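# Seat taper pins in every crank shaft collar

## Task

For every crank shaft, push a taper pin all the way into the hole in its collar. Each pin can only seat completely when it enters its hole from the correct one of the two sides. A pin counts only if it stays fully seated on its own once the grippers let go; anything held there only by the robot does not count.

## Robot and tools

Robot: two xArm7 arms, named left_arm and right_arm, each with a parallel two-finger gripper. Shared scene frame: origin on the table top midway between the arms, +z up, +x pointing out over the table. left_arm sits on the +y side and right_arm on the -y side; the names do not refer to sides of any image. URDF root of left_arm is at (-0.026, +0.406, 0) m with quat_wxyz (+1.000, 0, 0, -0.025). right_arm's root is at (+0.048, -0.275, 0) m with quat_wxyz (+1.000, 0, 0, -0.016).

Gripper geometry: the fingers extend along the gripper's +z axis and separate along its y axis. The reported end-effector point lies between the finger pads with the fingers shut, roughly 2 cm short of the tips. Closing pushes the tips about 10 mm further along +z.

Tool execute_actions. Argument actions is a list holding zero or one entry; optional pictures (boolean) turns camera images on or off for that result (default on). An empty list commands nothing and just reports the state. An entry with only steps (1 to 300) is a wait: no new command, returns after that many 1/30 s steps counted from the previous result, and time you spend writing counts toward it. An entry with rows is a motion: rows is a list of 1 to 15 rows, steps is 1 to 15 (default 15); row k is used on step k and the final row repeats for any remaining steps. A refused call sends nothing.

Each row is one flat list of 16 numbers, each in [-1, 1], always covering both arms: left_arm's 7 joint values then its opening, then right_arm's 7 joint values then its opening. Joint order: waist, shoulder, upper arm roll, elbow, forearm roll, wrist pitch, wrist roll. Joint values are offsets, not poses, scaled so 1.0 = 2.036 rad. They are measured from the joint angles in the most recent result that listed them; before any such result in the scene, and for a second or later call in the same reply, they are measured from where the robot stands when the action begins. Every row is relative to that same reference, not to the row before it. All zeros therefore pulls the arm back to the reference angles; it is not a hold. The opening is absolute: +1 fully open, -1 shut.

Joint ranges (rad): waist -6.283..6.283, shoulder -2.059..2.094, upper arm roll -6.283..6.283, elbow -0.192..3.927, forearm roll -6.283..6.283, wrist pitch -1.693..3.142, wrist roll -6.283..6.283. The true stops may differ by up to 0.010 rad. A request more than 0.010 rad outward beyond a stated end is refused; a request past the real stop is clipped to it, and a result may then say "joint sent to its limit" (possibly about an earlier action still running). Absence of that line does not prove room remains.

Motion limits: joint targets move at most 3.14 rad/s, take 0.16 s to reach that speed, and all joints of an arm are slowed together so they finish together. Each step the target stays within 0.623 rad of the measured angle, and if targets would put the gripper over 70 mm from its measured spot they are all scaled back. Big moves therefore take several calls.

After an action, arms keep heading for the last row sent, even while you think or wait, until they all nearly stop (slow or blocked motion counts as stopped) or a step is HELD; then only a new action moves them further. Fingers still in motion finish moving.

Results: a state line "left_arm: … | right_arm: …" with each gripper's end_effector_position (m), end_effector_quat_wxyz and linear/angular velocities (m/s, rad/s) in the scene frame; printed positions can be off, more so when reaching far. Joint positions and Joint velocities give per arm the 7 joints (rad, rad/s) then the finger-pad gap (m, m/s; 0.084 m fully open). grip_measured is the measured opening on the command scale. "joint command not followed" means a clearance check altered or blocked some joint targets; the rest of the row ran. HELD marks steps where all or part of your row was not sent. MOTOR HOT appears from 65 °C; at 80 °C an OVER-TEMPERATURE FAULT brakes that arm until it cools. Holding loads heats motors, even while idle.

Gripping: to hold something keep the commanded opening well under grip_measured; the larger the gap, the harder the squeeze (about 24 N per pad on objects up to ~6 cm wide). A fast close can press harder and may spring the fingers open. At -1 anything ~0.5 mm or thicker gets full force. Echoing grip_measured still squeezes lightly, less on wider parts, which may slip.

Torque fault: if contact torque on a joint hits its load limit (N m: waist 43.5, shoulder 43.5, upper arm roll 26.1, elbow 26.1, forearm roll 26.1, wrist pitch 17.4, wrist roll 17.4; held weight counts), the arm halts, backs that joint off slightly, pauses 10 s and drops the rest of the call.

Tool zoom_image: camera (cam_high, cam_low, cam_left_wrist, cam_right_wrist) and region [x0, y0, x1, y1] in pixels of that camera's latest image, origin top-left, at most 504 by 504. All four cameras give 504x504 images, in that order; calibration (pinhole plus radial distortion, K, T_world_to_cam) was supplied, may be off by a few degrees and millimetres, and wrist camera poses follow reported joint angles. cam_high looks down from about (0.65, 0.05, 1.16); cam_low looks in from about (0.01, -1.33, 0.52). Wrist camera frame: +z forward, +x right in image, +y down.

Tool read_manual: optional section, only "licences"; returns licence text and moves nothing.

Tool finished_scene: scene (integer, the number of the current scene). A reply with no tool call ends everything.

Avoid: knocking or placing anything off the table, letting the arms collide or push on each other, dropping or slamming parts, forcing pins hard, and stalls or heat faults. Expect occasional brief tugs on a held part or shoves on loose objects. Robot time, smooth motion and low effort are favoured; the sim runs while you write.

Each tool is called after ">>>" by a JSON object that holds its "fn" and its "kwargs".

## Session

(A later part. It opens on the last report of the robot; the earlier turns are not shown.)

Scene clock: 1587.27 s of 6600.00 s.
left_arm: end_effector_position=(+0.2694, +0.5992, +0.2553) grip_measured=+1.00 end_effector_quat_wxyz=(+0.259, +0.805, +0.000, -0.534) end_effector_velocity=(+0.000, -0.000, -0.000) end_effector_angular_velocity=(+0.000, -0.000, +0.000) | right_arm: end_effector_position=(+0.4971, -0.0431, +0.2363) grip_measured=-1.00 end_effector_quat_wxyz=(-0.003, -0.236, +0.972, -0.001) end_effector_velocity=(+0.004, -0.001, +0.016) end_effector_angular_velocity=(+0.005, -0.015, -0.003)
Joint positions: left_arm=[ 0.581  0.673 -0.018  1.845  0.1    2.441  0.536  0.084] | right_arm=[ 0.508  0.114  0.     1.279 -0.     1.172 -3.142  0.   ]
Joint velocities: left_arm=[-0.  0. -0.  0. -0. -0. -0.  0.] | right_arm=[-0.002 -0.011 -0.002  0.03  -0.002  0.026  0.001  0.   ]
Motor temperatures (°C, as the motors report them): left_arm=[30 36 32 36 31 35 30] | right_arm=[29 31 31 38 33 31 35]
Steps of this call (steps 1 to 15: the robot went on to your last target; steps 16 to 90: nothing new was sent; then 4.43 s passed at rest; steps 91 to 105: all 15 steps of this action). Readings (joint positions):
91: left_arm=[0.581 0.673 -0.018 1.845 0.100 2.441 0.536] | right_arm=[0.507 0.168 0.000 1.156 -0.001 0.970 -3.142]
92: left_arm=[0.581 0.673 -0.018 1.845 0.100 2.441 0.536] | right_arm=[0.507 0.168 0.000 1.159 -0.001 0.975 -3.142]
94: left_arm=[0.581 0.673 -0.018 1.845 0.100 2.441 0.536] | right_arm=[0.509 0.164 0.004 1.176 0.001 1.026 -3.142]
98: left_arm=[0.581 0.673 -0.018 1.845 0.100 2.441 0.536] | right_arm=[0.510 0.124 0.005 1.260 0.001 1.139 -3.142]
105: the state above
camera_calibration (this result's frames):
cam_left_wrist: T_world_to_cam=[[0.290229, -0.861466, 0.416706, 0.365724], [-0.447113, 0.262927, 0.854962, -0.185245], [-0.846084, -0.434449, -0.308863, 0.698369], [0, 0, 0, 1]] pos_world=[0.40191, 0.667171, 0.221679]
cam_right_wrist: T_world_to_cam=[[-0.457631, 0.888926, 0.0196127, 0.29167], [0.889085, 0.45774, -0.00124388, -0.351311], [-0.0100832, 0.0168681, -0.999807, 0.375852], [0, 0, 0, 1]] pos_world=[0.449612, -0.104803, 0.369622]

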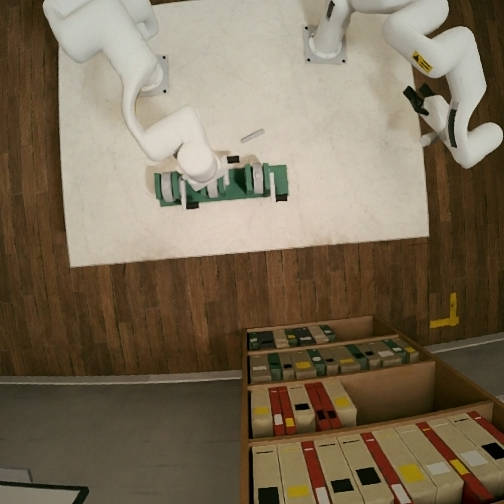

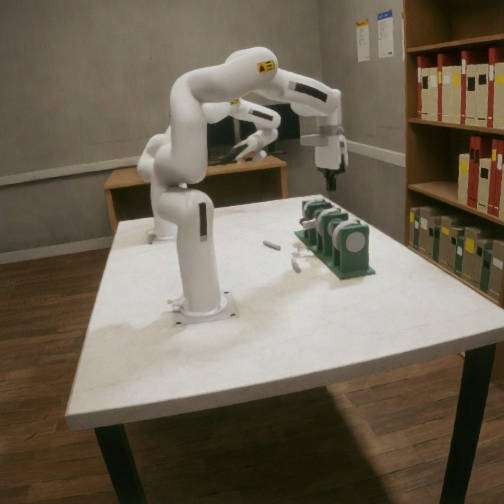

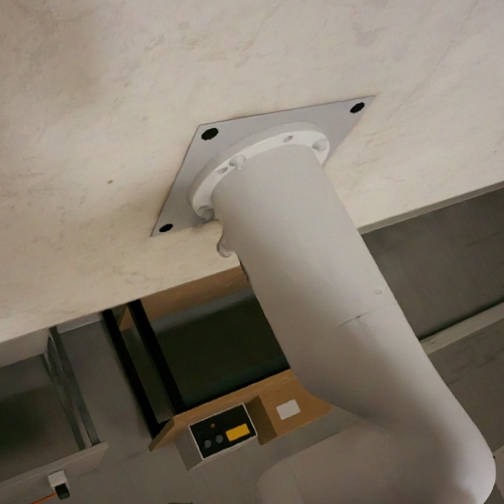

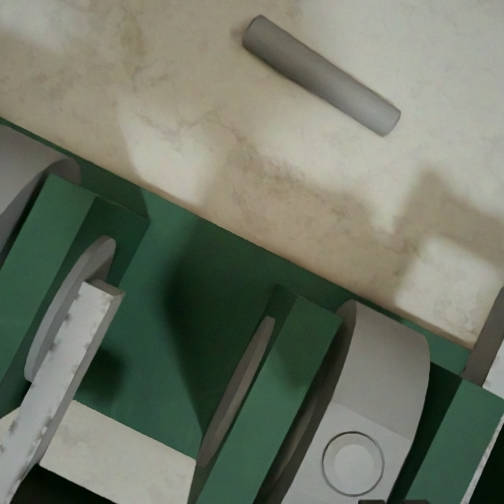

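>>> {"fn": "execute_actions", "kwargs": {"actions": [{"rows":[[0,0,0,0,0,0,0,1,0.1106,0.1415,0,0.1700,0,0.0243,0,-1]],"steps":15}], "pictures": false}}

>>> {"fn": "execute_actions", "kwargs": {"actions": [{"steps":15}]}}

Scene clock: 1591.77 s of 6600.00 s.
left_arm: end_effector_position=(+0.2694, +0.5992, +0.2553) grip_measured=+1.00 end_effector_quat_wxyz=(+0.259, +0.805, +0.000, -0.534) end_effector_velocity=(-0.000, -0.000, +0.000) end_effector_angular_velocity=(-0.001, +0.001, -0.000) | right_arm: end_effector_position=(+0.4956, +0.1016, +0.2205) grip_measured=-1.00 end_effector_quat_wxyz=(-0.001, -0.343, +0.939, +0.000) end_effector_velocity=(+0.034, +0.015, +0.012) end_effector_angular_velocity=(+0.006, -0.054, -0.013)
Joint positions: left_arm=[ 0.581  0.673 -0.018  1.845  0.1    2.441  0.536  0.084] | right_arm=[ 0.727  0.393  0.004  1.612 -0.     1.22  -3.142  0.   ]
Joint velocities: left_arm=[-0.     0.    -0.    -0.001  0.     0.001  0.    -0.   ] | right_arm=[ 0.047  0.085 -0.066  0.151 -0.006  0.02  -0.     0.   ]
Motor temperatures (°C, as the motors report them): left_arm=[30 36 32 36 31 35 30] | right_arm=[29 31 31 38 33 31 35]
Steps of this call (steps 1 to 15: the robot went on to your last target; steps 16 to 90: nothing new was sent; then 1.00 s passed at rest; steps 91 to 105: all 15 steps of this action). Readings (joint positions):
91: left_arm=[0.581 0.673 -0.018 1.845 0.100 2.441 0.536] | right_arm=[0.507 0.111 -0.000 1.284 -0.001 1.174 -3.142]
92: left_arm=[0.581 0.673 -0.018 1.845 0.100 2.441 0.536] | right_arm=[0.511 0.115 -0.002 1.290 -0.001 1.176 -3.142]
94: left_arm=[0.581 0.673 -0.018 1.845 0.100 2.441 0.536] | right_arm=[0.539 0.153 -0.007 1.338 -0.001 1.182 -3.142]
98: left_arm=[0.581 0.673 -0.018 1.845 0.100 2.441 0.536] | right_arm=[0.632 0.272 0.001 1.473 -0.001 1.200 -3.142]
105: the state above

Scene clock: 1592.27 s of 6600.00 s.
left_arm: end_effector_position=(+0.2694, +0.5992, +0.2553) grip_measured=+1.00 end_effector_quat_wxyz=(+0.259, +0.805, +0.000, -0.534) end_effector_velocity=(-0.000, -0.000, +0.000) end_effector_angular_velocity=(+0.001, +0.001, +0.000) | right_arm: end_effector_position=(+0.4975, +0.1044, +0.2212) grip_measured=-1.00 end_effector_quat_wxyz=(+0.001, -0.344, +0.939, +0.000) end_effector_velocity=(+0.000, +0.000, +0.000) end_effector_angular_velocity=(+0.000, -0.000, +0.002)
Joint positions: left_arm=[ 0.581  0.673 -0.018  1.845  0.1    2.441  0.536  0.084] | right_arm=[ 0.732  0.402  0.     1.625 -0.001  1.222 -3.142  0.   ]
Joint velocities: left_arm=[-0.    -0.001  0.    -0.001  0.     0.001 -0.001 -0.   ] | right_arm=[-0.     0.001  0.     0.002  0.     0.    -0.002  0.   ]
Motor temperatures (°C, as the motors report them): left_arm=[30 36 32 36 31 35 30] | right_arm=[29 31 31 38 33 31 35]
Steps of this call (steps 1 to 15: the robot went on to your last target). Readings (joint positions):
1: left_arm=[0.581 0.673 -0.018 1.845 0.100 2.441 0.536] | right_arm=[0.728 0.395 0.001 1.616 -0.000 1.221 -3.142]
2: left_arm=[0.581 0.673 -0.018 1.845 0.100 2.441 0.536] | right_arm=[0.729 0.397 -0.000 1.619 -0.001 1.221 -3.142]
4: left_arm=[0.581 0.673 -0.018 1.845 0.100 2.441 0.536] | right_arm=[0.729 0.398 -0.002 1.623 -0.001 1.221 -3.142]
8: left_arm=[0.581 0.673 -0.018 1.845 0.100 2.441 0.536] | right_arm=[0.731 0.401 -0.000 1.624 -0.001 1.222 -3.142]
15: the state above
camera_calibration (this result's frames):
cam_left_wrist: T_world_to_cam=[[0.290229, -0.861466, 0.416706, 0.365724], [-0.447113, 0.262927, 0.854962, -0.185245], [-0.846084, -0.434449, -0.308864, 0.698369], [0, 0, 0, 1]] pos_world=[0.40191, 0.667171, 0.221679]
cam_right_wrist: T_world_to_cam=[[-0.644238, 0.764573, 0.0196396, 0.266797], [0.764794, 0.644231, 0.00749574, -0.378728], [-0.00692143, 0.0198493, -0.999779, 0.356364], [0, 0, 0, 1]] pos_world=[0.463996, 0.0329289, 0.353885]

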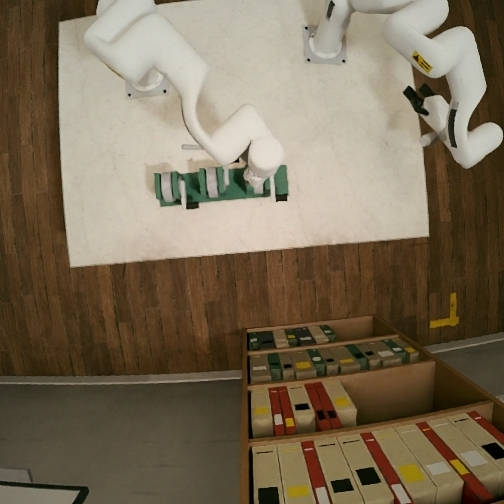

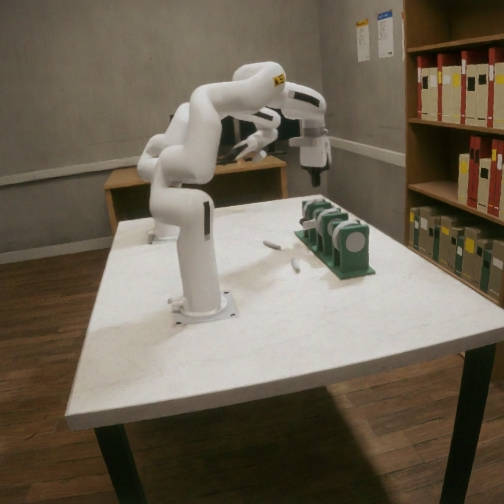

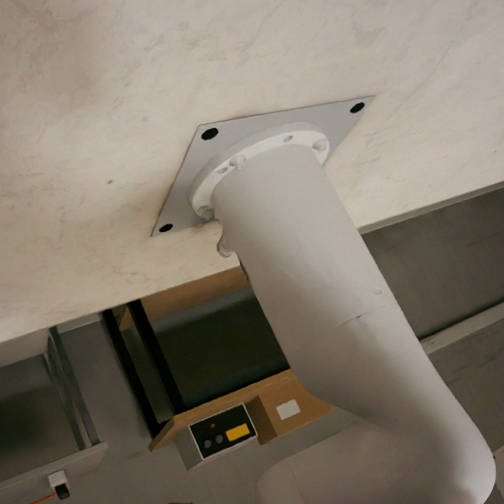

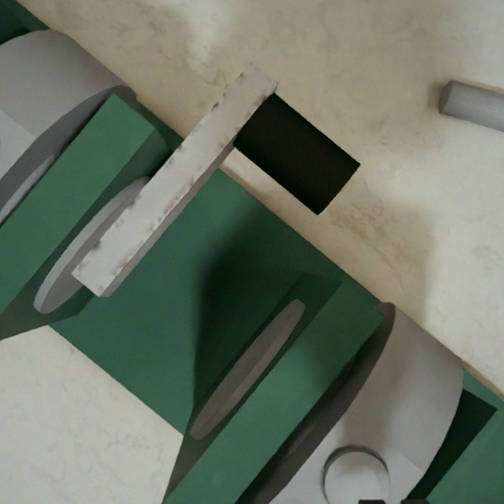

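>>> {"fn": "execute_actions", "kwargs": {"actions": [{"rows":[[0,0,0,0,0,0,0,1,0,0.0112,0,-0.0340,0,-0.0450,0,-1]],"steps":15}], "pictures": false}}

>>> {"fn": "execute_actions", "kwargs": {"actions": [{"steps":6}], "pictures": false}}

Scene clock: 1598.97 s of 6600.00 s.
left_arm: end_effector_position=(+0.2694, +0.5992, +0.2553) grip_measured=+1.00 end_effector_quat_wxyz=(+0.259, +0.805, +0.000, -0.534) end_effector_velocity=(+0.000, +0.000, +0.000) end_effector_angular_velocity=(+0.002, -0.003, +0.000) | right_arm: end_effector_position=(+0.4978, +0.1047, +0.1867) grip_measured=-1.00 end_effector_quat_wxyz=(+0.002, -0.344, +0.939, +0.000) end_effector_velocity=(-0.003, -0.003, -0.010) end_effector_angular_velocity=(-0.010, +0.012, -0.000)
Joint positions: left_arm=[ 0.581  0.673 -0.018  1.845  0.1    2.441  0.536  0.084] | right_arm=[ 0.732  0.423  0.     1.558 -0.001  1.131 -3.142  0.   ]
Joint velocities: left_arm=[ 0.    -0.001  0.     0.001 -0.    -0.001 -0.     0.   ] | right_arm=[-0.     0.006 -0.001 -0.016  0.001 -0.007 -0.001  0.   ]
Motor temperatures (°C, as the motors report them): left_arm=[30 36 32 36 31 35 30] | right_arm=[29 31 31 39 33 31 35]
Steps of this call (steps 1 to 15: the robot went on to your last target; steps 16 to 90: nothing new was sent; then 3.20 s passed at rest; steps 91 to 105: all 15 steps of this action). Readings (joint positions):
91: left_arm=[0.581 0.673 -0.018 1.845 0.100 2.441 0.536] | right_arm=[0.733 0.402 0.000 1.625 -0.000 1.221 -3.142]
92: left_arm=[0.581 0.673 -0.018 1.845 0.100 2.441 0.536] | right_arm=[0.733 0.403 0.000 1.621 -0.000 1.214 -3.142]
94: left_arm=[0.581 0.673 -0.018 1.845 0.100 2.441 0.536] | right_arm=[0.733 0.409 0.000 1.597 -0.000 1.177 -3.142]
98: left_arm=[0.581 0.673 -0.018 1.845 0.100 2.441 0.536] | right_arm=[0.733 0.426 0.000 1.558 -0.001 1.141 -3.142]
105: the state above

Scene clock: 1599.17 s of 6600.00 s.
left_arm: end_effector_position=(+0.2694, +0.5992, +0.2553) grip_measured=+1.00 end_effector_quat_wxyz=(+0.259, +0.805, +0.000, -0.534) end_effector_velocity=(-0.000, -0.000, -0.000) end_effector_angular_velocity=(-0.000, +0.001, +0.000) | right_arm: end_effector_position=(+0.4975, +0.1045, +0.1857) grip_measured=-1.00 end_effector_quat_wxyz=(+0.001, -0.344, +0.939, +0.000) end_effector_velocity=(-0.000, +0.000, -0.001) end_effector_angular_velocity=(-0.000, +0.000, +0.000)
Joint positions: left_arm=[ 0.581  0.673 -0.018  1.845  0.1    2.441  0.536  0.084] | right_arm=[ 0.733  0.424  0.     1.556 -0.001  1.13  -3.142  0.   ]
Joint velocities: left_arm=[-0.    -0.001  0.    -0.002 -0.     0.    -0.     0.   ] | right_arm=[ 0.     0.001  0.    -0.    -0.    -0.001  0.     0.   ]
Motor temperatures (°C, as the motors report them): left_arm=[30 36 32 36 31 35 30] | right_arm=[29 31 31 39 33 31 35]
Steps of this call (steps 1 to 6: the robot went on to your last target). Readings (joint positions):
1: left_arm=[0.581 0.673 -0.018 1.845 0.100 2.441 0.536] | right_arm=[0.732 0.424 0.000 1.557 -0.001 1.130 -3.142]
2: left_arm=[0.581 0.673 -0.018 1.845 0.100 2.441 0.536] | right_arm=[0.732 0.424 0.000 1.557 -0.001 1.130 -3.142]
4: left_arm=[0.581 0.673 -0.018 1.845 0.100 2.441 0.536] | right_arm=[0.733 0.424 0.000 1.556 -0.001 1.130 -3.142]
6: the state above

>>> {"fn": "execute_actions", "kwargs": {"actions": [{"rows":[[0,0,0,0,0,0,0,1,0,0.0012,0,-0.002,0,-0.003,0,-1],[0,0,0,0,0,0,0,1,0,0.0019,0,-0.0033,0,-0.005,0,-1],[0,0,0,0,0,0,0,1,0,0.0027,0,-0.0047,0,-0.007,0,-1],[0,0,0,0,0,0,0,1,0,0.0034,0,-0.006,0,-0.009,0,-1],[0,0,0,0,0,0,0,1,0,0.0042,0,-0.0074,0,-0.011,0,-1],[0,0,0,0,0,0,0,1,0,0.005,0,-0.0088,0,-0.013,0,-1],[0,0,0,0,0,0,0,1,0,0.0057,0,-0.0101,0,-0.015,0,-1],[0,0,0,0,0,0,0,1,0,0.0064,0,-0.0115,0,-0.017,0,-1],[0,0,0,0,0,0,0,1,0,0.0072,0,-0.0123,0,-0.0182,0,-1]],"steps":15}], "pictures": false}}

>>> {"fn": "execute_actions", "kwargs": {"actions": [{"steps":8}], "pictures": false}}

Scene clock: 1605.80 s of 6600.00 s.
left_arm: end_effector_position=(+0.2694, +0.5992, +0.2553) grip_measured=+1.00 end_effector_quat_wxyz=(+0.259, +0.805, +0.000, -0.534) end_effector_velocity=(+0.000, -0.000, -0.000) end_effector_angular_velocity=(-0.001, -0.000, +0.000) | right_arm: end_effector_position=(+0.5012, +0.1048, +0.1771) grip_measured=-1.00 end_effector_quat_wxyz=(+0.007, -0.342, +0.940, +0.002) end_effector_velocity=(+0.000, -0.001, -0.004) end_effector_angular_velocity=(-0.000, -0.001, -0.001)
Joint positions: left_arm=[ 0.581  0.673 -0.018  1.845  0.1    2.441  0.536  0.084] | right_arm=[ 0.731  0.432 -0.002  1.539 -0.001  1.093 -3.142  0.   ]
Joint velocities: left_arm=[ 0.     0.     0.    -0.001 -0.001 -0.001  0.001 -0.   ] | right_arm=[-0.     0.002 -0.001 -0.009 -0.001 -0.012  0.     0.   ]
Motor temperatures (°C, as the motors report them): left_arm=[30 36 32 36 31 35 30] | right_arm=[29 31 31 39 33 31 35]
Steps of this call (steps 1 to 15: the robot went on to your last target; steps 16 to 90: nothing new was sent; then 3.13 s passed at rest; steps 91 to 105: all 15 steps of this action). Readings (joint positions):
91: left_arm=[0.581 0.673 -0.018 1.845 0.100 2.441 0.536] | right_arm=[0.732 0.424 0.000 1.556 -0.001 1.130 -3.142]
92: left_arm=[0.581 0.673 -0.018 1.845 0.100 2.441 0.536] | right_arm=[0.732 0.425 0.000 1.555 -0.001 1.128 -3.142]
94: left_arm=[0.581 0.673 -0.018 1.845 0.100 2.441 0.536] | right_arm=[0.732 0.427 0.000 1.551 -0.001 1.122 -3.142]
98: left_arm=[0.581 0.673 -0.018 1.845 0.100 2.441 0.536] | right_arm=[0.732 0.430 -0.000 1.544 -0.001 1.107 -3.142]
105: the state above

Scene clock: 1606.07 s of 6600.00 s.
left_arm: end_effector_position=(+0.2694, +0.5992, +0.2553) grip_measured=+1.00 end_effector_quat_wxyz=(+0.259, +0.805, +0.000, -0.534) end_effector_velocity=(-0.000, -0.000, -0.000) end_effector_angular_velocity=(+0.000, +0.000, +0.000) | right_arm: end_effector_position=(+0.5009, +0.1050, +0.1769) grip_measured=-1.00 end_effector_quat_wxyz=(+0.007, -0.343, +0.939, +0.002) end_effector_velocity=(-0.001, +0.001, -0.000) end_effector_angular_velocity=(-0.000, +0.002, +0.003)
Joint positions: left_arm=[ 0.581  0.673 -0.018  1.845  0.1    2.441  0.536  0.084] | right_arm=[ 0.731  0.431 -0.002  1.538 -0.001  1.092 -3.142  0.   ]
Joint velocities: left_arm=[-0.    -0.    -0.    -0.001 -0.    -0.001 -0.001 -0.   ] | right_arm=[ 0.001  0.001  0.     0.001  0.001  0.002 -0.002  0.   ]
Motor temperatures (°C, as the motors report them): left_arm=[30 36 32 36 31 35 30] | right_arm=[29 31 31 39 33 31 35]
Steps of this call (steps 1 to 8: the robot went on to your last target). Readings (joint positions):
1: left_arm=[0.581 0.673 -0.018 1.845 0.100 2.441 0.536] | right_arm=[0.731 0.432 -0.002 1.539 -0.001 1.093 -3.142]
2: left_arm=[0.581 0.673 -0.018 1.845 0.100 2.441 0.536] | right_arm=[0.731 0.432 -0.002 1.539 -0.001 1.092 -3.142]
4: left_arm=[0.581 0.673 -0.018 1.845 0.100 2.441 0.536] | right_arm=[0.731 0.431 -0.002 1.538 -0.001 1.092 -3.142]
8: the state above

>>> {"fn": "execute_actions", "kwargs": {"actions": [{"rows":[[0,0,0,0,0,0,0,1,0,0.003,0,-0.003,0,0,0,-1],[0,0,0,0,0,0,0,1,0,0.004,0,-0.004,0,0,0,-1],[0,0,0,0,0,0,0,1,0,0.005,0,-0.005,0,-0.001,0,-1],[0,0,0,0,0,0,0,1,0,0.006,0,-0.006,0,-0.002,0,-1],[0,0,0,0,0,0,0,1,0,0.007,0,-0.007,0,-0.003,0,-1]],"steps":15}]}}

Scene clock: 1613.63 s of 6600.00 s.
left_arm: end_effector_position=(+0.2694, +0.5992, +0.2553) grip_measured=+1.00 end_effector_quat_wxyz=(+0.259, +0.805, +0.000, -0.534) end_effector_velocity=(-0.000, -0.000, -0.000) end_effector_angular_velocity=(+0.000, +0.002, -0.000) | right_arm: end_effector_position=(+0.5007, +0.1056, +0.1765) grip_measured=-1.00 end_effector_quat_wxyz=(+0.009, -0.343, +0.939, +0.002) end_effector_velocity=(+0.001, -0.001, -0.001) end_effector_angular_velocity=(-0.000, -0.002, -0.001)
Joint positions: left_arm=[ 0.581  0.673 -0.018  1.845  0.1    2.441  0.536  0.084] | right_arm=[ 0.732  0.43  -0.001  1.534 -0.001  1.086 -3.142  0.   ]
Joint velocities: left_arm=[-0.    -0.    -0.    -0.003  0.    -0.001 -0.001 -0.   ] | right_arm=[-0.     0.    -0.002 -0.001 -0.001 -0.003 -0.001  0.   ]
Motor temperatures (°C, as the motors report them): left_arm=[30 36 32 36 31 35 30] | right_arm=[29 31 31 38 33 31 35]
Steps of this call (steps 1 to 15: the robot went on to your last target; steps 16 to 90: nothing new was sent; then 4.07 s passed at rest; steps 91 to 105: all 15 steps of this action). Readings (joint positions):
91: left_arm=[0.581 0.673 -0.018 1.845 0.100 2.441 0.536] | right_arm=[0.732 0.430 0.000 1.537 -0.001 1.093 -3.142]
92: left_arm=[0.581 0.673 -0.018 1.845 0.100 2.441 0.536] | right_arm=[0.732 0.430 0.000 1.537 -0.001 1.093 -3.142]
94: left_arm=[0.581 0.673 -0.018 1.845 0.100 2.441 0.536] | right_arm=[0.732 0.430 -0.000 1.536 -0.001 1.092 -3.142]
98: left_arm=[0.581 0.673 -0.018 1.845 0.100 2.441 0.536] | right_arm=[0.732 0.430 -0.001 1.534 -0.001 1.088 -3.142]
105: the state above
camera_calibration (this result's frames):
cam_left_wrist: T_world_to_cam=[[0.290229, -0.861466, 0.416706, 0.365724], [-0.447113, 0.262927, 0.854962, -0.185245], [-0.846084, -0.434449, -0.308864, 0.698369], [0, 0, 0, 1]] pos_world=[0.40191, 0.667171, 0.221679]
cam_right_wrist: T_world_to_cam=[[-0.643318, 0.765368, 0.018804, 0.268459], [0.765577, 0.642918, 0.0234256, -0.384713], [0.00583978, 0.029466, -0.999549, 0.304237], [0, 0, 0, 1]] pos_world=[0.465455, 0.0329046, 0.308064]

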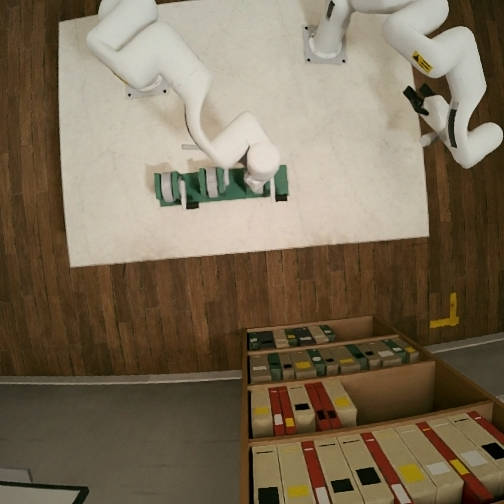

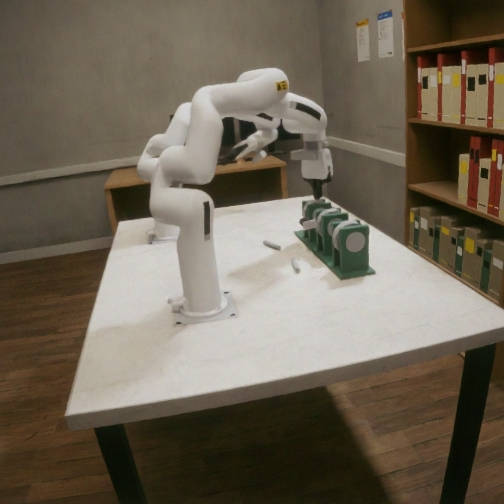

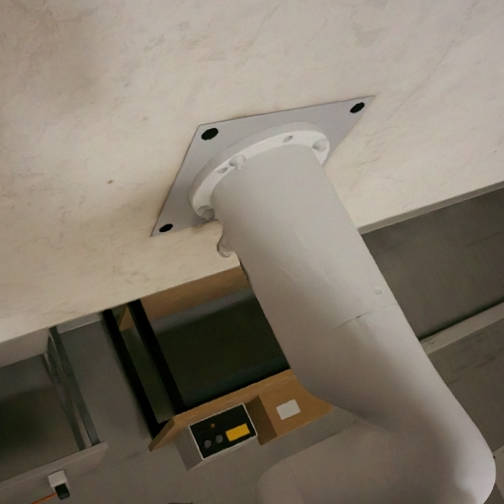

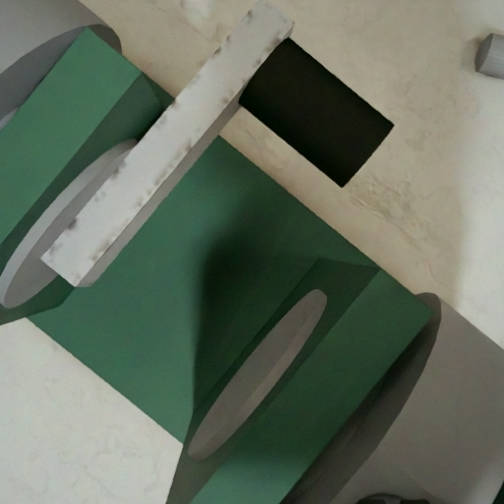

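>>> {"fn": "execute_actions", "kwargs": {"actions": [{"rows":[[0,0,0,0,0,0,0,1,0,-0.0132,0,0.0445,0,0.0665,0,-1]],"steps":15}]}}

>>> {"fn": "zoom_image", "kwargs": {"camera": "cam_low", "region": [280, 180, 400, 290]}}

Scene clock: 1623.70 s of 6600.00 s.
left_arm: end_effector_position=(+0.2694, +0.5992, +0.2553) grip_measured=+1.00 end_effector_quat_wxyz=(+0.259, +0.805, +0.000, -0.534) end_effector_velocity=(-0.000, -0.000, -0.000) end_effector_angular_velocity=(-0.001, +0.001, -0.000) | right_arm: end_effector_position=(+0.4969, +0.1032, +0.2172) grip_measured=-1.00 end_effector_quat_wxyz=(-0.002, -0.343, +0.939, -0.001) end_effector_velocity=(+0.003, +0.001, +0.013) end_effector_angular_velocity=(+0.009, -0.014, -0.000)
Joint positions: left_arm=[ 0.581  0.673 -0.018  1.845  0.1    2.441  0.536  0.084] | right_arm=[ 0.732  0.405 -0.     1.621 -0.001  1.221 -3.142  0.   ]
Joint velocities: left_arm=[-0.     0.     0.    -0.001  0.     0.     0.001 -0.   ] | right_arm=[-0.001 -0.009 -0.     0.021 -0.002  0.013 -0.001  0.   ]
Motor temperatures (°C, as the motors report them): left_arm=[30 36 32 37 31 35 30] | right_arm=[29 31 31 37 33 31 35]
Steps of this call (steps 1 to 15: the robot went on to your last target; steps 16 to 90: nothing new was sent; then 6.57 s passed at rest; steps 91 to 105: all 15 steps of this action). Readings (joint positions):
91: left_arm=[0.581 0.673 -0.018 1.845 0.100 2.441 0.536] | right_arm=[0.731 0.430 -0.001 1.535 -0.001 1.087 -3.142]
92: left_arm=[0.581 0.673 -0.018 1.845 0.100 2.441 0.536] | right_arm=[0.731 0.430 -0.001 1.538 -0.001 1.092 -3.142]
94: left_arm=[0.581 0.673 -0.018 1.845 0.100 2.441 0.536] | right_arm=[0.733 0.430 0.003 1.556 0.001 1.138 -3.142]
98: left_arm=[0.581 0.673 -0.018 1.845 0.100 2.441 0.536] | right_arm=[0.736 0.410 0.005 1.607 0.001 1.205 -3.142]
105: the state above
camera_calibration (this result's frames):
cam_left_wrist: T_world_to_cam=[[0.290229, -0.861466, 0.416706, 0.365724], [-0.447113, 0.262927, 0.854962, -0.185245], [-0.846084, -0.434449, -0.308864, 0.698369], [0, 0, 0, 1]] pos_world=[0.40191, 0.667171, 0.221679]
cam_right_wrist: T_world_to_cam=[[-0.643588, 0.76513, 0.0192736, 0.267073], [0.765276, 0.643702, 0.000369722, -0.37612], [-0.0121236, 0.0149876, -0.999814, 0.35549], [0, 0, 0, 1]] pos_world=[0.46403, 0.0324354, 0.350416]

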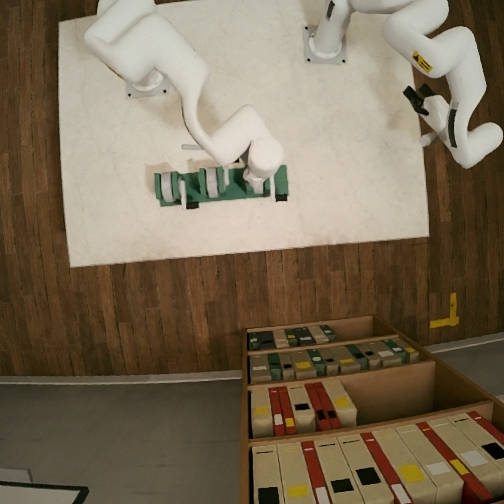

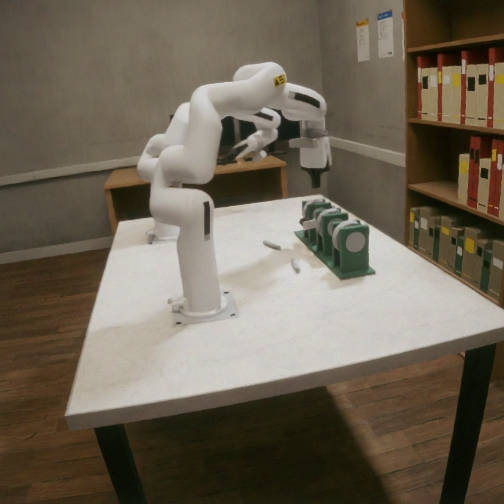

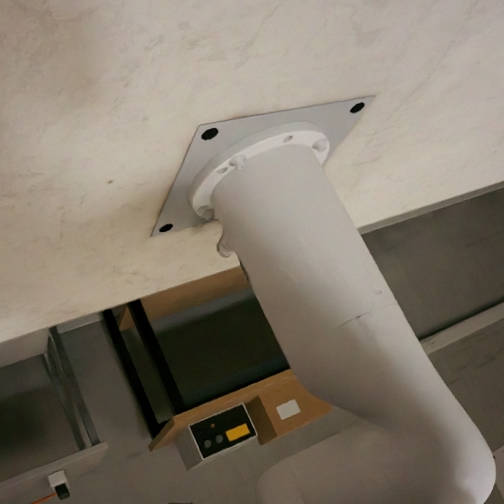

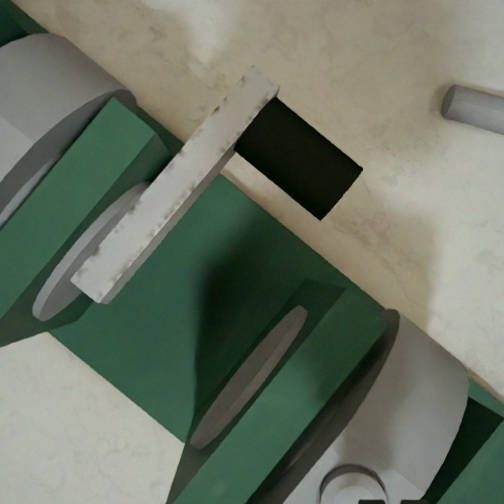

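Region (280, 180, 400, 290) of cam_low's 504x504 image, scaled by 4.200, with more detail than that image has; it fills the top 462 rows of this view, and the rest is white.

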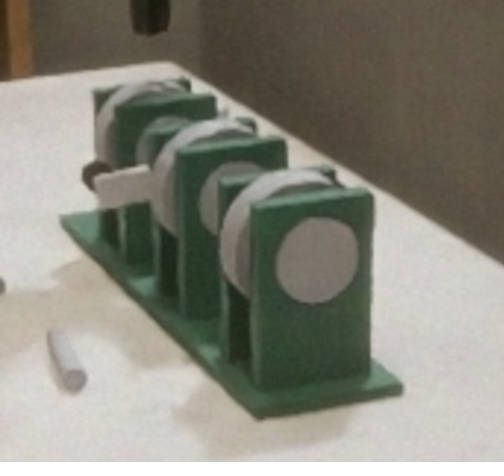

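>>> {"fn": "zoom_image", "kwargs": {"camera": "cam_right_wrist", "region": [270, 400, 450, 504]}}

Region (270, 400, 450, 504) of cam_right_wrist's 504x504 image, scaled by 2.800, with more detail than that image has; it fills the top 291 rows of this view, and the rest is white.

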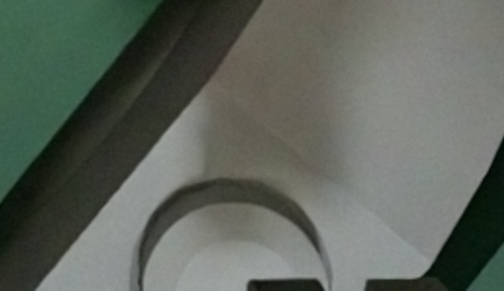

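>>> {"fn": "execute_actions", "kwargs": {"actions": [{"rows":[[0,0,0,0,0,0,0,1,0,-0.40,0,-0.55,0,-0.72,0,-1]],"steps":15}], "pictures": false}}

>>> {"fn": "execute_actions", "kwargs": {"actions": [{"steps":22}], "pictures": false}}

Scene clock: 1645.33 s of 6600.00 s.
left_arm: end_effector_position=(+0.2694, +0.5992, +0.2553) grip_measured=+1.00 end_effector_quat_wxyz=(+0.259, +0.805, +0.000, -0.534) end_effector_velocity=(-0.000, -0.000, +0.000) end_effector_angular_velocity=(-0.001, -0.000, +0.000) | right_arm: end_effector_position=(+0.4563, +0.0688, +0.3240) grip_measured=-1.00 end_effector_quat_wxyz=(+0.311, -0.324, +0.886, +0.113) end_effector_velocity=(-0.169, -0.143, -0.107) end_effector_angular_velocity=(+1.005, -1.188, -0.001)
Joint positions: left_arm=[ 0.581  0.673 -0.018  1.845  0.1    2.441  0.536  0.084] | right_arm=[ 0.732 -0.252 -0.001  0.833 -0.001  0.41  -3.142  0.   ]
Joint velocities: left_arm=[ 0.    -0.001 -0.    -0.001 -0.     0.     0.     0.   ] | right_arm=[-0.    -1.146 -0.002 -2.38   0.    -2.79   0.001  0.   ]
Motor temperatures (°C, as the motors report them): left_arm=[30 36 32 37 31 35 30] | right_arm=[29 32 31 39 33 31 35]
Steps of this call (steps 1 to 15: the robot went on to your last target; steps 16 to 90: nothing new was sent; then 18.13 s passed at rest; steps 91 to 105: all 15 steps of this action). Readings (joint positions):
91: left_arm=[0.581 0.673 -0.018 1.845 0.100 2.441 0.536] | right_arm=[0.732 0.403 -0.001 1.624 -0.001 1.221 -3.142]
92: left_arm=[0.581 0.673 -0.018 1.845 0.100 2.441 0.536] | right_arm=[0.732 0.398 -0.001 1.617 -0.001 1.214 -3.142]
94: left_arm=[0.581 0.673 -0.018 1.845 0.100 2.441 0.536] | right_arm=[0.732 0.353 -0.001 1.565 -0.001 1.164 -3.142]
98: left_arm=[0.581 0.673 -0.018 1.845 0.100 2.441 0.536] | right_arm=[0.732 0.134 -0.001 1.355 -0.001 0.950 -3.142]
105: the state above

Scene clock: 1646.07 s of 6600.00 s.
left_arm: end_effector_position=(+0.2694, +0.5992, +0.2553) grip_measured=+1.00 end_effector_quat_wxyz=(+0.259, +0.805, +0.000, -0.534) end_effector_velocity=(-0.000, -0.000, +0.000) end_effector_angular_velocity=(-0.001, +0.000, -0.000) | right_arm: end_effector_position=(+0.4386, +0.0544, +0.3756) grip_measured=-1.00 end_effector_quat_wxyz=(+0.513, -0.288, +0.787, +0.187) end_effector_velocity=(-0.001, -0.000, +0.000) end_effector_angular_velocity=(+0.002, -0.003, +0.001)
Joint positions: left_arm=[ 0.581  0.673 -0.018  1.845  0.1    2.441  0.536  0.084] | right_arm=[ 0.732 -0.408 -0.     0.502 -0.001 -0.245 -3.142  0.   ]
Joint velocities: left_arm=[-0.    -0.001  0.    -0.001 -0.     0.001  0.001 -0.   ] | right_arm=[-0.    -0.003  0.002 -0.004  0.    -0.005  0.     0.   ]
Motor temperatures (°C, as the motors report them): left_arm=[30 36 32 37 31 35 30] | right_arm=[29 31 31 39 33 31 35]
Steps of this call (steps 1 to 22: the robot went on to your last target). Readings (joint positions):
1: left_arm=[0.581 0.673 -0.018 1.845 0.100 2.441 0.536] | right_arm=[0.732 -0.287 -0.001 0.758 -0.001 0.315 -3.142]
2: left_arm=[0.581 0.673 -0.018 1.845 0.100 2.441 0.536] | right_arm=[0.732 -0.315 -0.001 0.694 -0.001 0.217 -3.142]
4: left_arm=[0.581 0.673 -0.018 1.845 0.100 2.441 0.536] | right_arm=[0.732 -0.357 -0.000 0.602 -0.001 0.031 -3.142]
8: left_arm=[0.581 0.673 -0.018 1.845 0.100 2.441 0.536] | right_arm=[0.732 -0.397 -0.000 0.526 -0.001 -0.182 -3.142]
22: the state above

>>> {"fn": "execute_actions", "kwargs": {"actions": [{"rows":[[0,0,0,0,0,0,0,1,0,0.4224,0,0.002,0,-0.565,0,-1]],"steps":15}], "pictures": false}}

>>> {"fn": "execute_actions", "kwargs": {"actions": [{"steps":22}]}}

Scene clock: 1651.97 s of 6600.00 s.
left_arm: end_effector_position=(+0.2694, +0.5992, +0.2553) grip_measured=+1.00 end_effector_quat_wxyz=(+0.259, +0.805, +0.000, -0.534) end_effector_velocity=(+0.000, +0.000, +0.001) end_effector_angular_velocity=(+0.000, -0.002, -0.000) | right_arm: end_effector_position=(+0.4677, +0.0790, +0.2293) grip_measured=-1.00 end_effector_quat_wxyz=(+0.546, -0.279, +0.764, +0.200) end_effector_velocity=(-0.034, -0.026, -0.222) end_effector_angular_velocity=(+0.649, -0.766, +0.003)
Joint positions: left_arm=[ 0.581  0.673 -0.018  1.845  0.1    2.441  0.536  0.084] | right_arm=[ 0.732  0.205 -0.     0.505 -0.001 -0.942 -3.142  0.   ]
Joint velocities: left_arm=[-0.    -0.001  0.     0.    -0.    -0.     0.001 -0.   ] | right_arm=[ 0.001  1.688  0.003 -0.014  0.    -2.706  0.001  0.   ]
Motor temperatures (°C, as the motors report them): left_arm=[30 36 32 37 31 35 30] | right_arm=[29 31 31 39 33 31 35]
Steps of this call (steps 1 to 15: the robot went on to your last target; steps 16 to 90: nothing new was sent; then 2.40 s passed at rest; steps 91 to 105: all 15 steps of this action). Readings (joint positions):
91: left_arm=[0.581 0.673 -0.018 1.845 0.100 2.441 0.536] | right_arm=[0.732 -0.408 -0.000 0.501 -0.001 -0.246 -3.142]
92: left_arm=[0.581 0.673 -0.018 1.845 0.100 2.441 0.536] | right_arm=[0.732 -0.404 -0.000 0.502 -0.001 -0.253 -3.142]
94: left_arm=[0.581 0.673 -0.018 1.845 0.100 2.441 0.536] | right_arm=[0.732 -0.358 -0.001 0.505 -0.001 -0.304 -3.142]
98: left_arm=[0.581 0.673 -0.018 1.845 0.100 2.441 0.536] | right_arm=[0.732 -0.163 -0.000 0.503 -0.001 -0.493 -3.142]
105: the state above

Scene clock: 1652.70 s of 6600.00 s.
left_arm: end_effector_position=(+0.2694, +0.5992, +0.2553) grip_measured=+1.00 end_effector_quat_wxyz=(+0.259, +0.805, +0.000, -0.534) end_effector_velocity=(+0.000, -0.000, -0.000) end_effector_angular_velocity=(-0.002, -0.001, -0.000) | right_arm: end_effector_position=(+0.4534, +0.0670, +0.2152) grip_measured=-1.00 end_effector_quat_wxyz=(+0.623, -0.257, +0.703, +0.228) end_effector_velocity=(-0.001, +0.000, -0.001) end_effector_angular_velocity=(-0.002, -0.000, +0.001)
Joint positions: left_arm=[ 0.581  0.673 -0.018  1.845  0.1    2.441  0.536  0.084] | right_arm=[ 0.732  0.451 -0.     0.506 -0.001 -1.394 -3.142  0.   ]
Joint velocities: left_arm=[-0.     0.001  0.    -0.    -0.001 -0.001  0.002 -0.   ] | right_arm=[ 0.001  0.003 -0.    -0.     0.    -0.003 -0.001  0.   ]
Motor temperatures (°C, as the motors report them): left_arm=[30 36 32 37 31 35 30] | right_arm=[29 31 31 39 33 31 35]
Steps of this call (steps 1 to 22: the robot went on to your last target). Readings (joint positions):
1: left_arm=[0.581 0.673 -0.018 1.845 0.100 2.441 0.536] | right_arm=[0.732 0.260 -0.000 0.504 -0.001 -1.033 -3.142]
2: left_arm=[0.581 0.673 -0.018 1.845 0.100 2.441 0.536] | right_arm=[0.732 0.309 -0.000 0.504 -0.001 -1.120 -3.142]
4: left_arm=[0.581 0.673 -0.018 1.845 0.100 2.441 0.536] | right_arm=[0.732 0.383 -0.000 0.503 -0.001 -1.257 -3.142]
8: left_arm=[0.581 0.673 -0.018 1.845 0.100 2.441 0.536] | right_arm=[0.732 0.436 -0.000 0.505 -0.001 -1.365 -3.142]
22: the state above
camera_calibration (this result's frames):
cam_left_wrist: T_world_to_cam=[[0.290229, -0.861466, 0.416706, 0.365724], [-0.447113, 0.262927, 0.854962, -0.185245], [-0.846084, -0.434449, -0.308864, 0.698369], [0, 0, 0, 1]] pos_world=[0.40191, 0.667171, 0.221679]
cam_right_wrist: T_world_to_cam=[[-0.660051, 0.751213, 0.00356272, 0.278656], [0.0890961, 0.0735732, 0.993302, -0.188382], [0.745919, 0.655947, -0.115492, -0.223411], [0, 0, 0, 1]] pos_world=[0.367358, -0.0489243, 0.160326]

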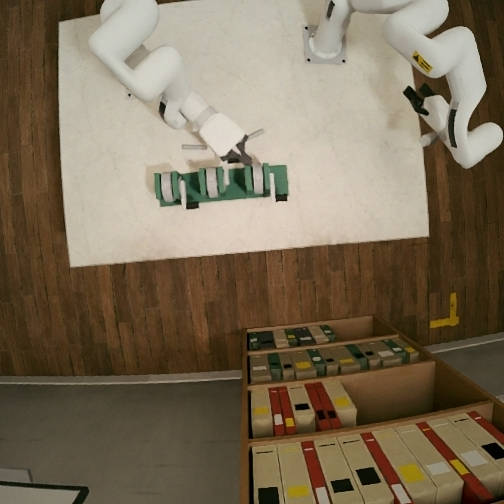

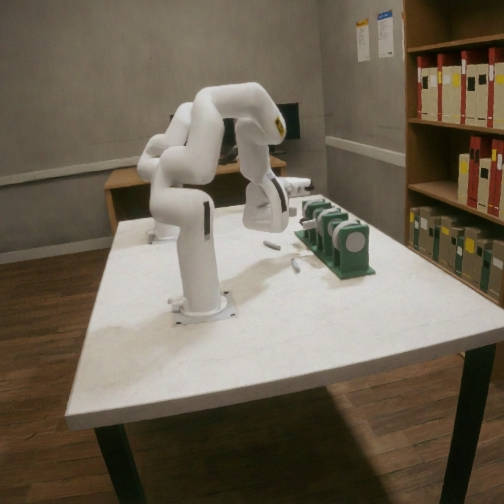

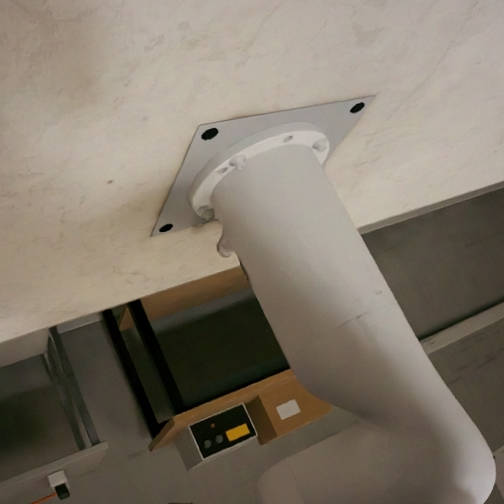

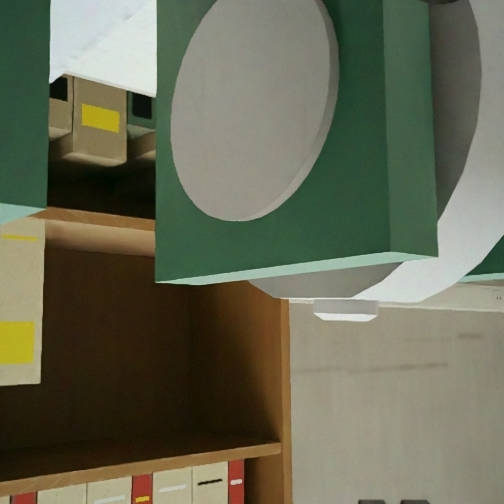

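>>> {"fn": "zoom_image", "kwargs": {"camera": "cam_right_wrist", "region": [240, 250, 450, 350]}}

Region (240, 250, 450, 350) of cam_right_wrist's 504x504 image, scaled by 2.400, with more detail than that image has; it fills the top 240 rows of this view, and the rest is white.

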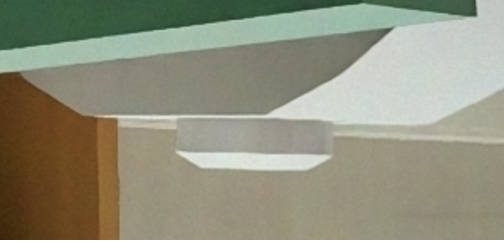

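>>> {"fn": "execute_actions", "kwargs": {"actions": [{"rows":[[0,0,0,0,0,0,0,1,0,-0.4224,0,-0.002,0,0.565,0,-0.2]],"steps":15}], "pictures": false}}

>>> {"fn": "execute_actions", "kwargs": {"actions": [{"steps":20}], "pictures": false}}

Scene clock: 1689.50 s of 6600.00 s.
left_arm: end_effector_position=(+0.2694, +0.5992, +0.2553) grip_measured=+1.00 end_effector_quat_wxyz=(+0.259, +0.805, +0.000, -0.534) end_effector_velocity=(+0.000, +0.000, -0.001) end_effector_angular_velocity=(-0.000, +0.001, -0.000) | right_arm: end_effector_position=(+0.4601, +0.0726, +0.3665) grip_measured=-0.21 end_effector_quat_wxyz=(+0.592, -0.267, +0.729, +0.216) end_effector_velocity=(-0.078, -0.067, +0.212) end_effector_angular_velocity=(-0.645, +0.764, -0.003)
Joint positions: left_arm=[ 0.581  0.673 -0.018  1.845  0.1    2.441  0.536  0.084] | right_arm=[ 0.732 -0.164 -0.     0.504 -0.001 -0.695 -3.142  0.035]
Joint velocities: left_arm=[-0.     0.002 -0.     0.001  0.    -0.     0.     0.   ] | right_arm=[-0.002 -1.69   0.     0.019  0.     2.709 -0.    -0.   ]
Motor temperatures (°C, as the motors report them): left_arm=[30 36 32 37 31 35 30] | right_arm=[29 31 31 37 33 31 35]
Steps of this call (steps 1 to 15: the robot went on to your last target; steps 16 to 90: nothing new was sent; then 33.30 s passed at rest; steps 91 to 105: all 15 steps of this action). Readings (joint positions):
91: left_arm=[0.581 0.673 -0.018 1.845 0.100 2.441 0.536] | right_arm=[0.732 0.451 -0.000 0.506 -0.001 -1.394 -3.142]
92: left_arm=[0.581 0.673 -0.018 1.845 0.100 2.441 0.536] | right_arm=[0.732 0.446 -0.000 0.505 -0.001 -1.387 -3.142]
94: left_arm=[0.581 0.673 -0.018 1.845 0.100 2.441 0.536] | right_arm=[0.732 0.400 -0.000 0.502 -0.001 -1.336 -3.142]
98: left_arm=[0.581 0.673 -0.018 1.845 0.100 2.441 0.536] | right_arm=[0.732 0.205 -0.000 0.506 -0.001 -1.146 -3.142]
105: the state above

Scene clock: 1690.17 s of 6600.00 s.
left_arm: end_effector_position=(+0.2694, +0.5992, +0.2553) grip_measured=+1.00 end_effector_quat_wxyz=(+0.259, +0.805, +0.000, -0.534) end_effector_velocity=(+0.000, +0.000, -0.000) end_effector_angular_velocity=(-0.000, -0.001, +0.000) | right_arm: end_effector_position=(+0.4386, +0.0544, +0.3755) grip_measured=-0.21 end_effector_quat_wxyz=(+0.513, -0.288, +0.787, +0.187) end_effector_velocity=(-0.001, +0.001, +0.001) end_effector_angular_velocity=(-0.001, -0.000, +0.003)
Joint positions: left_arm=[ 0.581  0.673 -0.018  1.845  0.1    2.441  0.536  0.084] | right_arm=[ 0.732 -0.408 -0.     0.502 -0.001 -0.245 -3.142  0.035]
Joint velocities: left_arm=[ 0.     0.001  0.     0.001 -0.001 -0.     0.     0.   ] | right_arm=[ 0.001 -0.005  0.003  0.001  0.     0.006 -0.     0.   ]
Motor temperatures (°C, as the motors report them): left_arm=[30 36 32 37 31 35 30] | right_arm=[29 31 31 37 33 31 35]
Steps of this call (steps 1 to 20: the robot went on to your last target). Readings (joint positions):
1: left_arm=[0.581 0.673 -0.018 1.845 0.100 2.441 0.536] | right_arm=[0.732 -0.219 -0.000 0.505 -0.001 -0.604 -3.142]
2: left_arm=[0.581 0.673 -0.018 1.845 0.100 2.441 0.536] | right_arm=[0.732 -0.267 -0.000 0.505 -0.001 -0.518 -3.142]
4: left_arm=[0.581 0.673 -0.018 1.845 0.100 2.441 0.536] | right_arm=[0.732 -0.341 -0.001 0.504 -0.001 -0.382 -3.142]
8: left_arm=[0.581 0.673 -0.018 1.845 0.100 2.441 0.536] | right_arm=[0.732 -0.394 -0.000 0.501 -0.001 -0.274 -3.142]
20: the state above

>>> {"fn": "execute_actions", "kwargs": {"actions": [{"rows":[[0,0,0,0,0,0,0,1,0,0.3978,0,0.5514,0,0.7203,0,-0.2]],"steps":15}], "pictures": false}}

>>> {"fn": "execute_actions", "kwargs": {"actions": [{"steps":25}], "pictures": false}}

Scene clock: 1693.23 s of 6600.00 s.
left_arm: end_effector_position=(+0.2694, +0.5992, +0.2553) grip_measured=+1.00 end_effector_quat_wxyz=(+0.259, +0.805, +0.000, -0.534) end_effector_velocity=(-0.000, +0.000, +0.000) end_effector_angular_velocity=(+0.000, +0.000, -0.000) | right_arm: end_effector_position=(+0.5300, +0.1313, +0.2617) grip_measured=-0.22 end_effector_quat_wxyz=(+0.272, -0.329, +0.899, +0.099) end_effector_velocity=(+0.225, +0.188, -0.112) end_effector_angular_velocity=(-0.999, +1.183, -0.003)
Joint positions: left_arm=[ 0.581  0.673 -0.018  1.845  0.1    2.441  0.536  0.084] | right_arm=[ 0.732  0.155 -0.     1.157 -0.001  0.416 -3.142  0.035]
Joint velocities: left_arm=[-0.    -0.     0.     0.     0.     0.001  0.     0.   ] | right_arm=[ 0.     1.517 -0.001  2.574 -0.     2.605  0.001 -0.   ]
Motor temperatures (°C, as the motors report them): left_arm=[30 36 32 37 31 35 30] | right_arm=[29 31 31 38 33 31 35]
Steps of this call (steps 1 to 15: the robot went on to your last target; steps 16 to 77: nothing new was sent; steps 78 to 92: all 15 steps of this action). Readings (joint positions):
78: left_arm=[0.581 0.673 -0.018 1.845 0.100 2.441 0.536] | right_arm=[0.732 -0.409 -0.000 0.502 -0.001 -0.244 -3.142]
79: left_arm=[0.581 0.673 -0.018 1.845 0.100 2.441 0.536] | right_arm=[0.732 -0.404 -0.000 0.508 -0.001 -0.237 -3.142]
81: left_arm=[0.581 0.673 -0.018 1.845 0.100 2.441 0.536] | right_arm=[0.732 -0.357 -0.001 0.557 -0.001 -0.188 -3.142]
85: left_arm=[0.581 0.673 -0.018 1.845 0.100 2.441 0.536] | right_arm=[0.732 -0.176 -0.000 0.738 -0.001 -0.009 -3.142]
92: the state above

Scene clock: 1694.07 s of 6600.00 s.
left_arm: end_effector_position=(+0.2694, +0.5992, +0.2553) grip_measured=+1.00 end_effector_quat_wxyz=(+0.259, +0.805, +0.000, -0.534) end_effector_velocity=(+0.000, +0.000, -0.000) end_effector_angular_velocity=(+0.001, +0.000, +0.000) | right_arm: end_effector_position=(+0.4976, +0.1038, +0.2208) grip_measured=-0.22 end_effector_quat_wxyz=(+0.001, -0.343, +0.939, -0.000) end_effector_velocity=(+0.000, -0.001, -0.001) end_effector_angular_velocity=(-0.003, +0.002, -0.002)
Joint positions: left_arm=[ 0.581  0.673 -0.018  1.845  0.1    2.441  0.536  0.084] | right_arm=[ 0.732  0.401 -0.     1.624 -0.001  1.221 -3.142  0.035]
Joint velocities: left_arm=[ 0.  0. -0.  0.  0. -0. -0.  0.] | right_arm=[ 0.     0.002 -0.002  0.002 -0.001  0.003  0.     0.   ]
Motor temperatures (°C, as the motors report them): left_arm=[30 36 32 37 31 35 30] | right_arm=[29 31 31 38 33 31 35]
Steps of this call (steps 1 to 25: the robot went on to your last target). Readings (joint positions):
1: left_arm=[0.581 0.673 -0.018 1.845 0.100 2.441 0.536] | right_arm=[0.732 0.204 -0.000 1.244 -0.001 0.506 -3.142]
2: left_arm=[0.581 0.673 -0.018 1.845 0.100 2.441 0.536] | right_arm=[0.732 0.247 -0.000 1.325 -0.001 0.600 -3.142]
4: left_arm=[0.581 0.673 -0.018 1.845 0.100 2.441 0.536] | right_arm=[0.732 0.312 -0.000 1.454 -0.001 0.797 -3.142]
8: left_arm=[0.581 0.673 -0.018 1.845 0.100 2.441 0.536] | right_arm=[0.732 0.380 -0.000 1.579 -0.001 1.105 -3.142]
25: the state above


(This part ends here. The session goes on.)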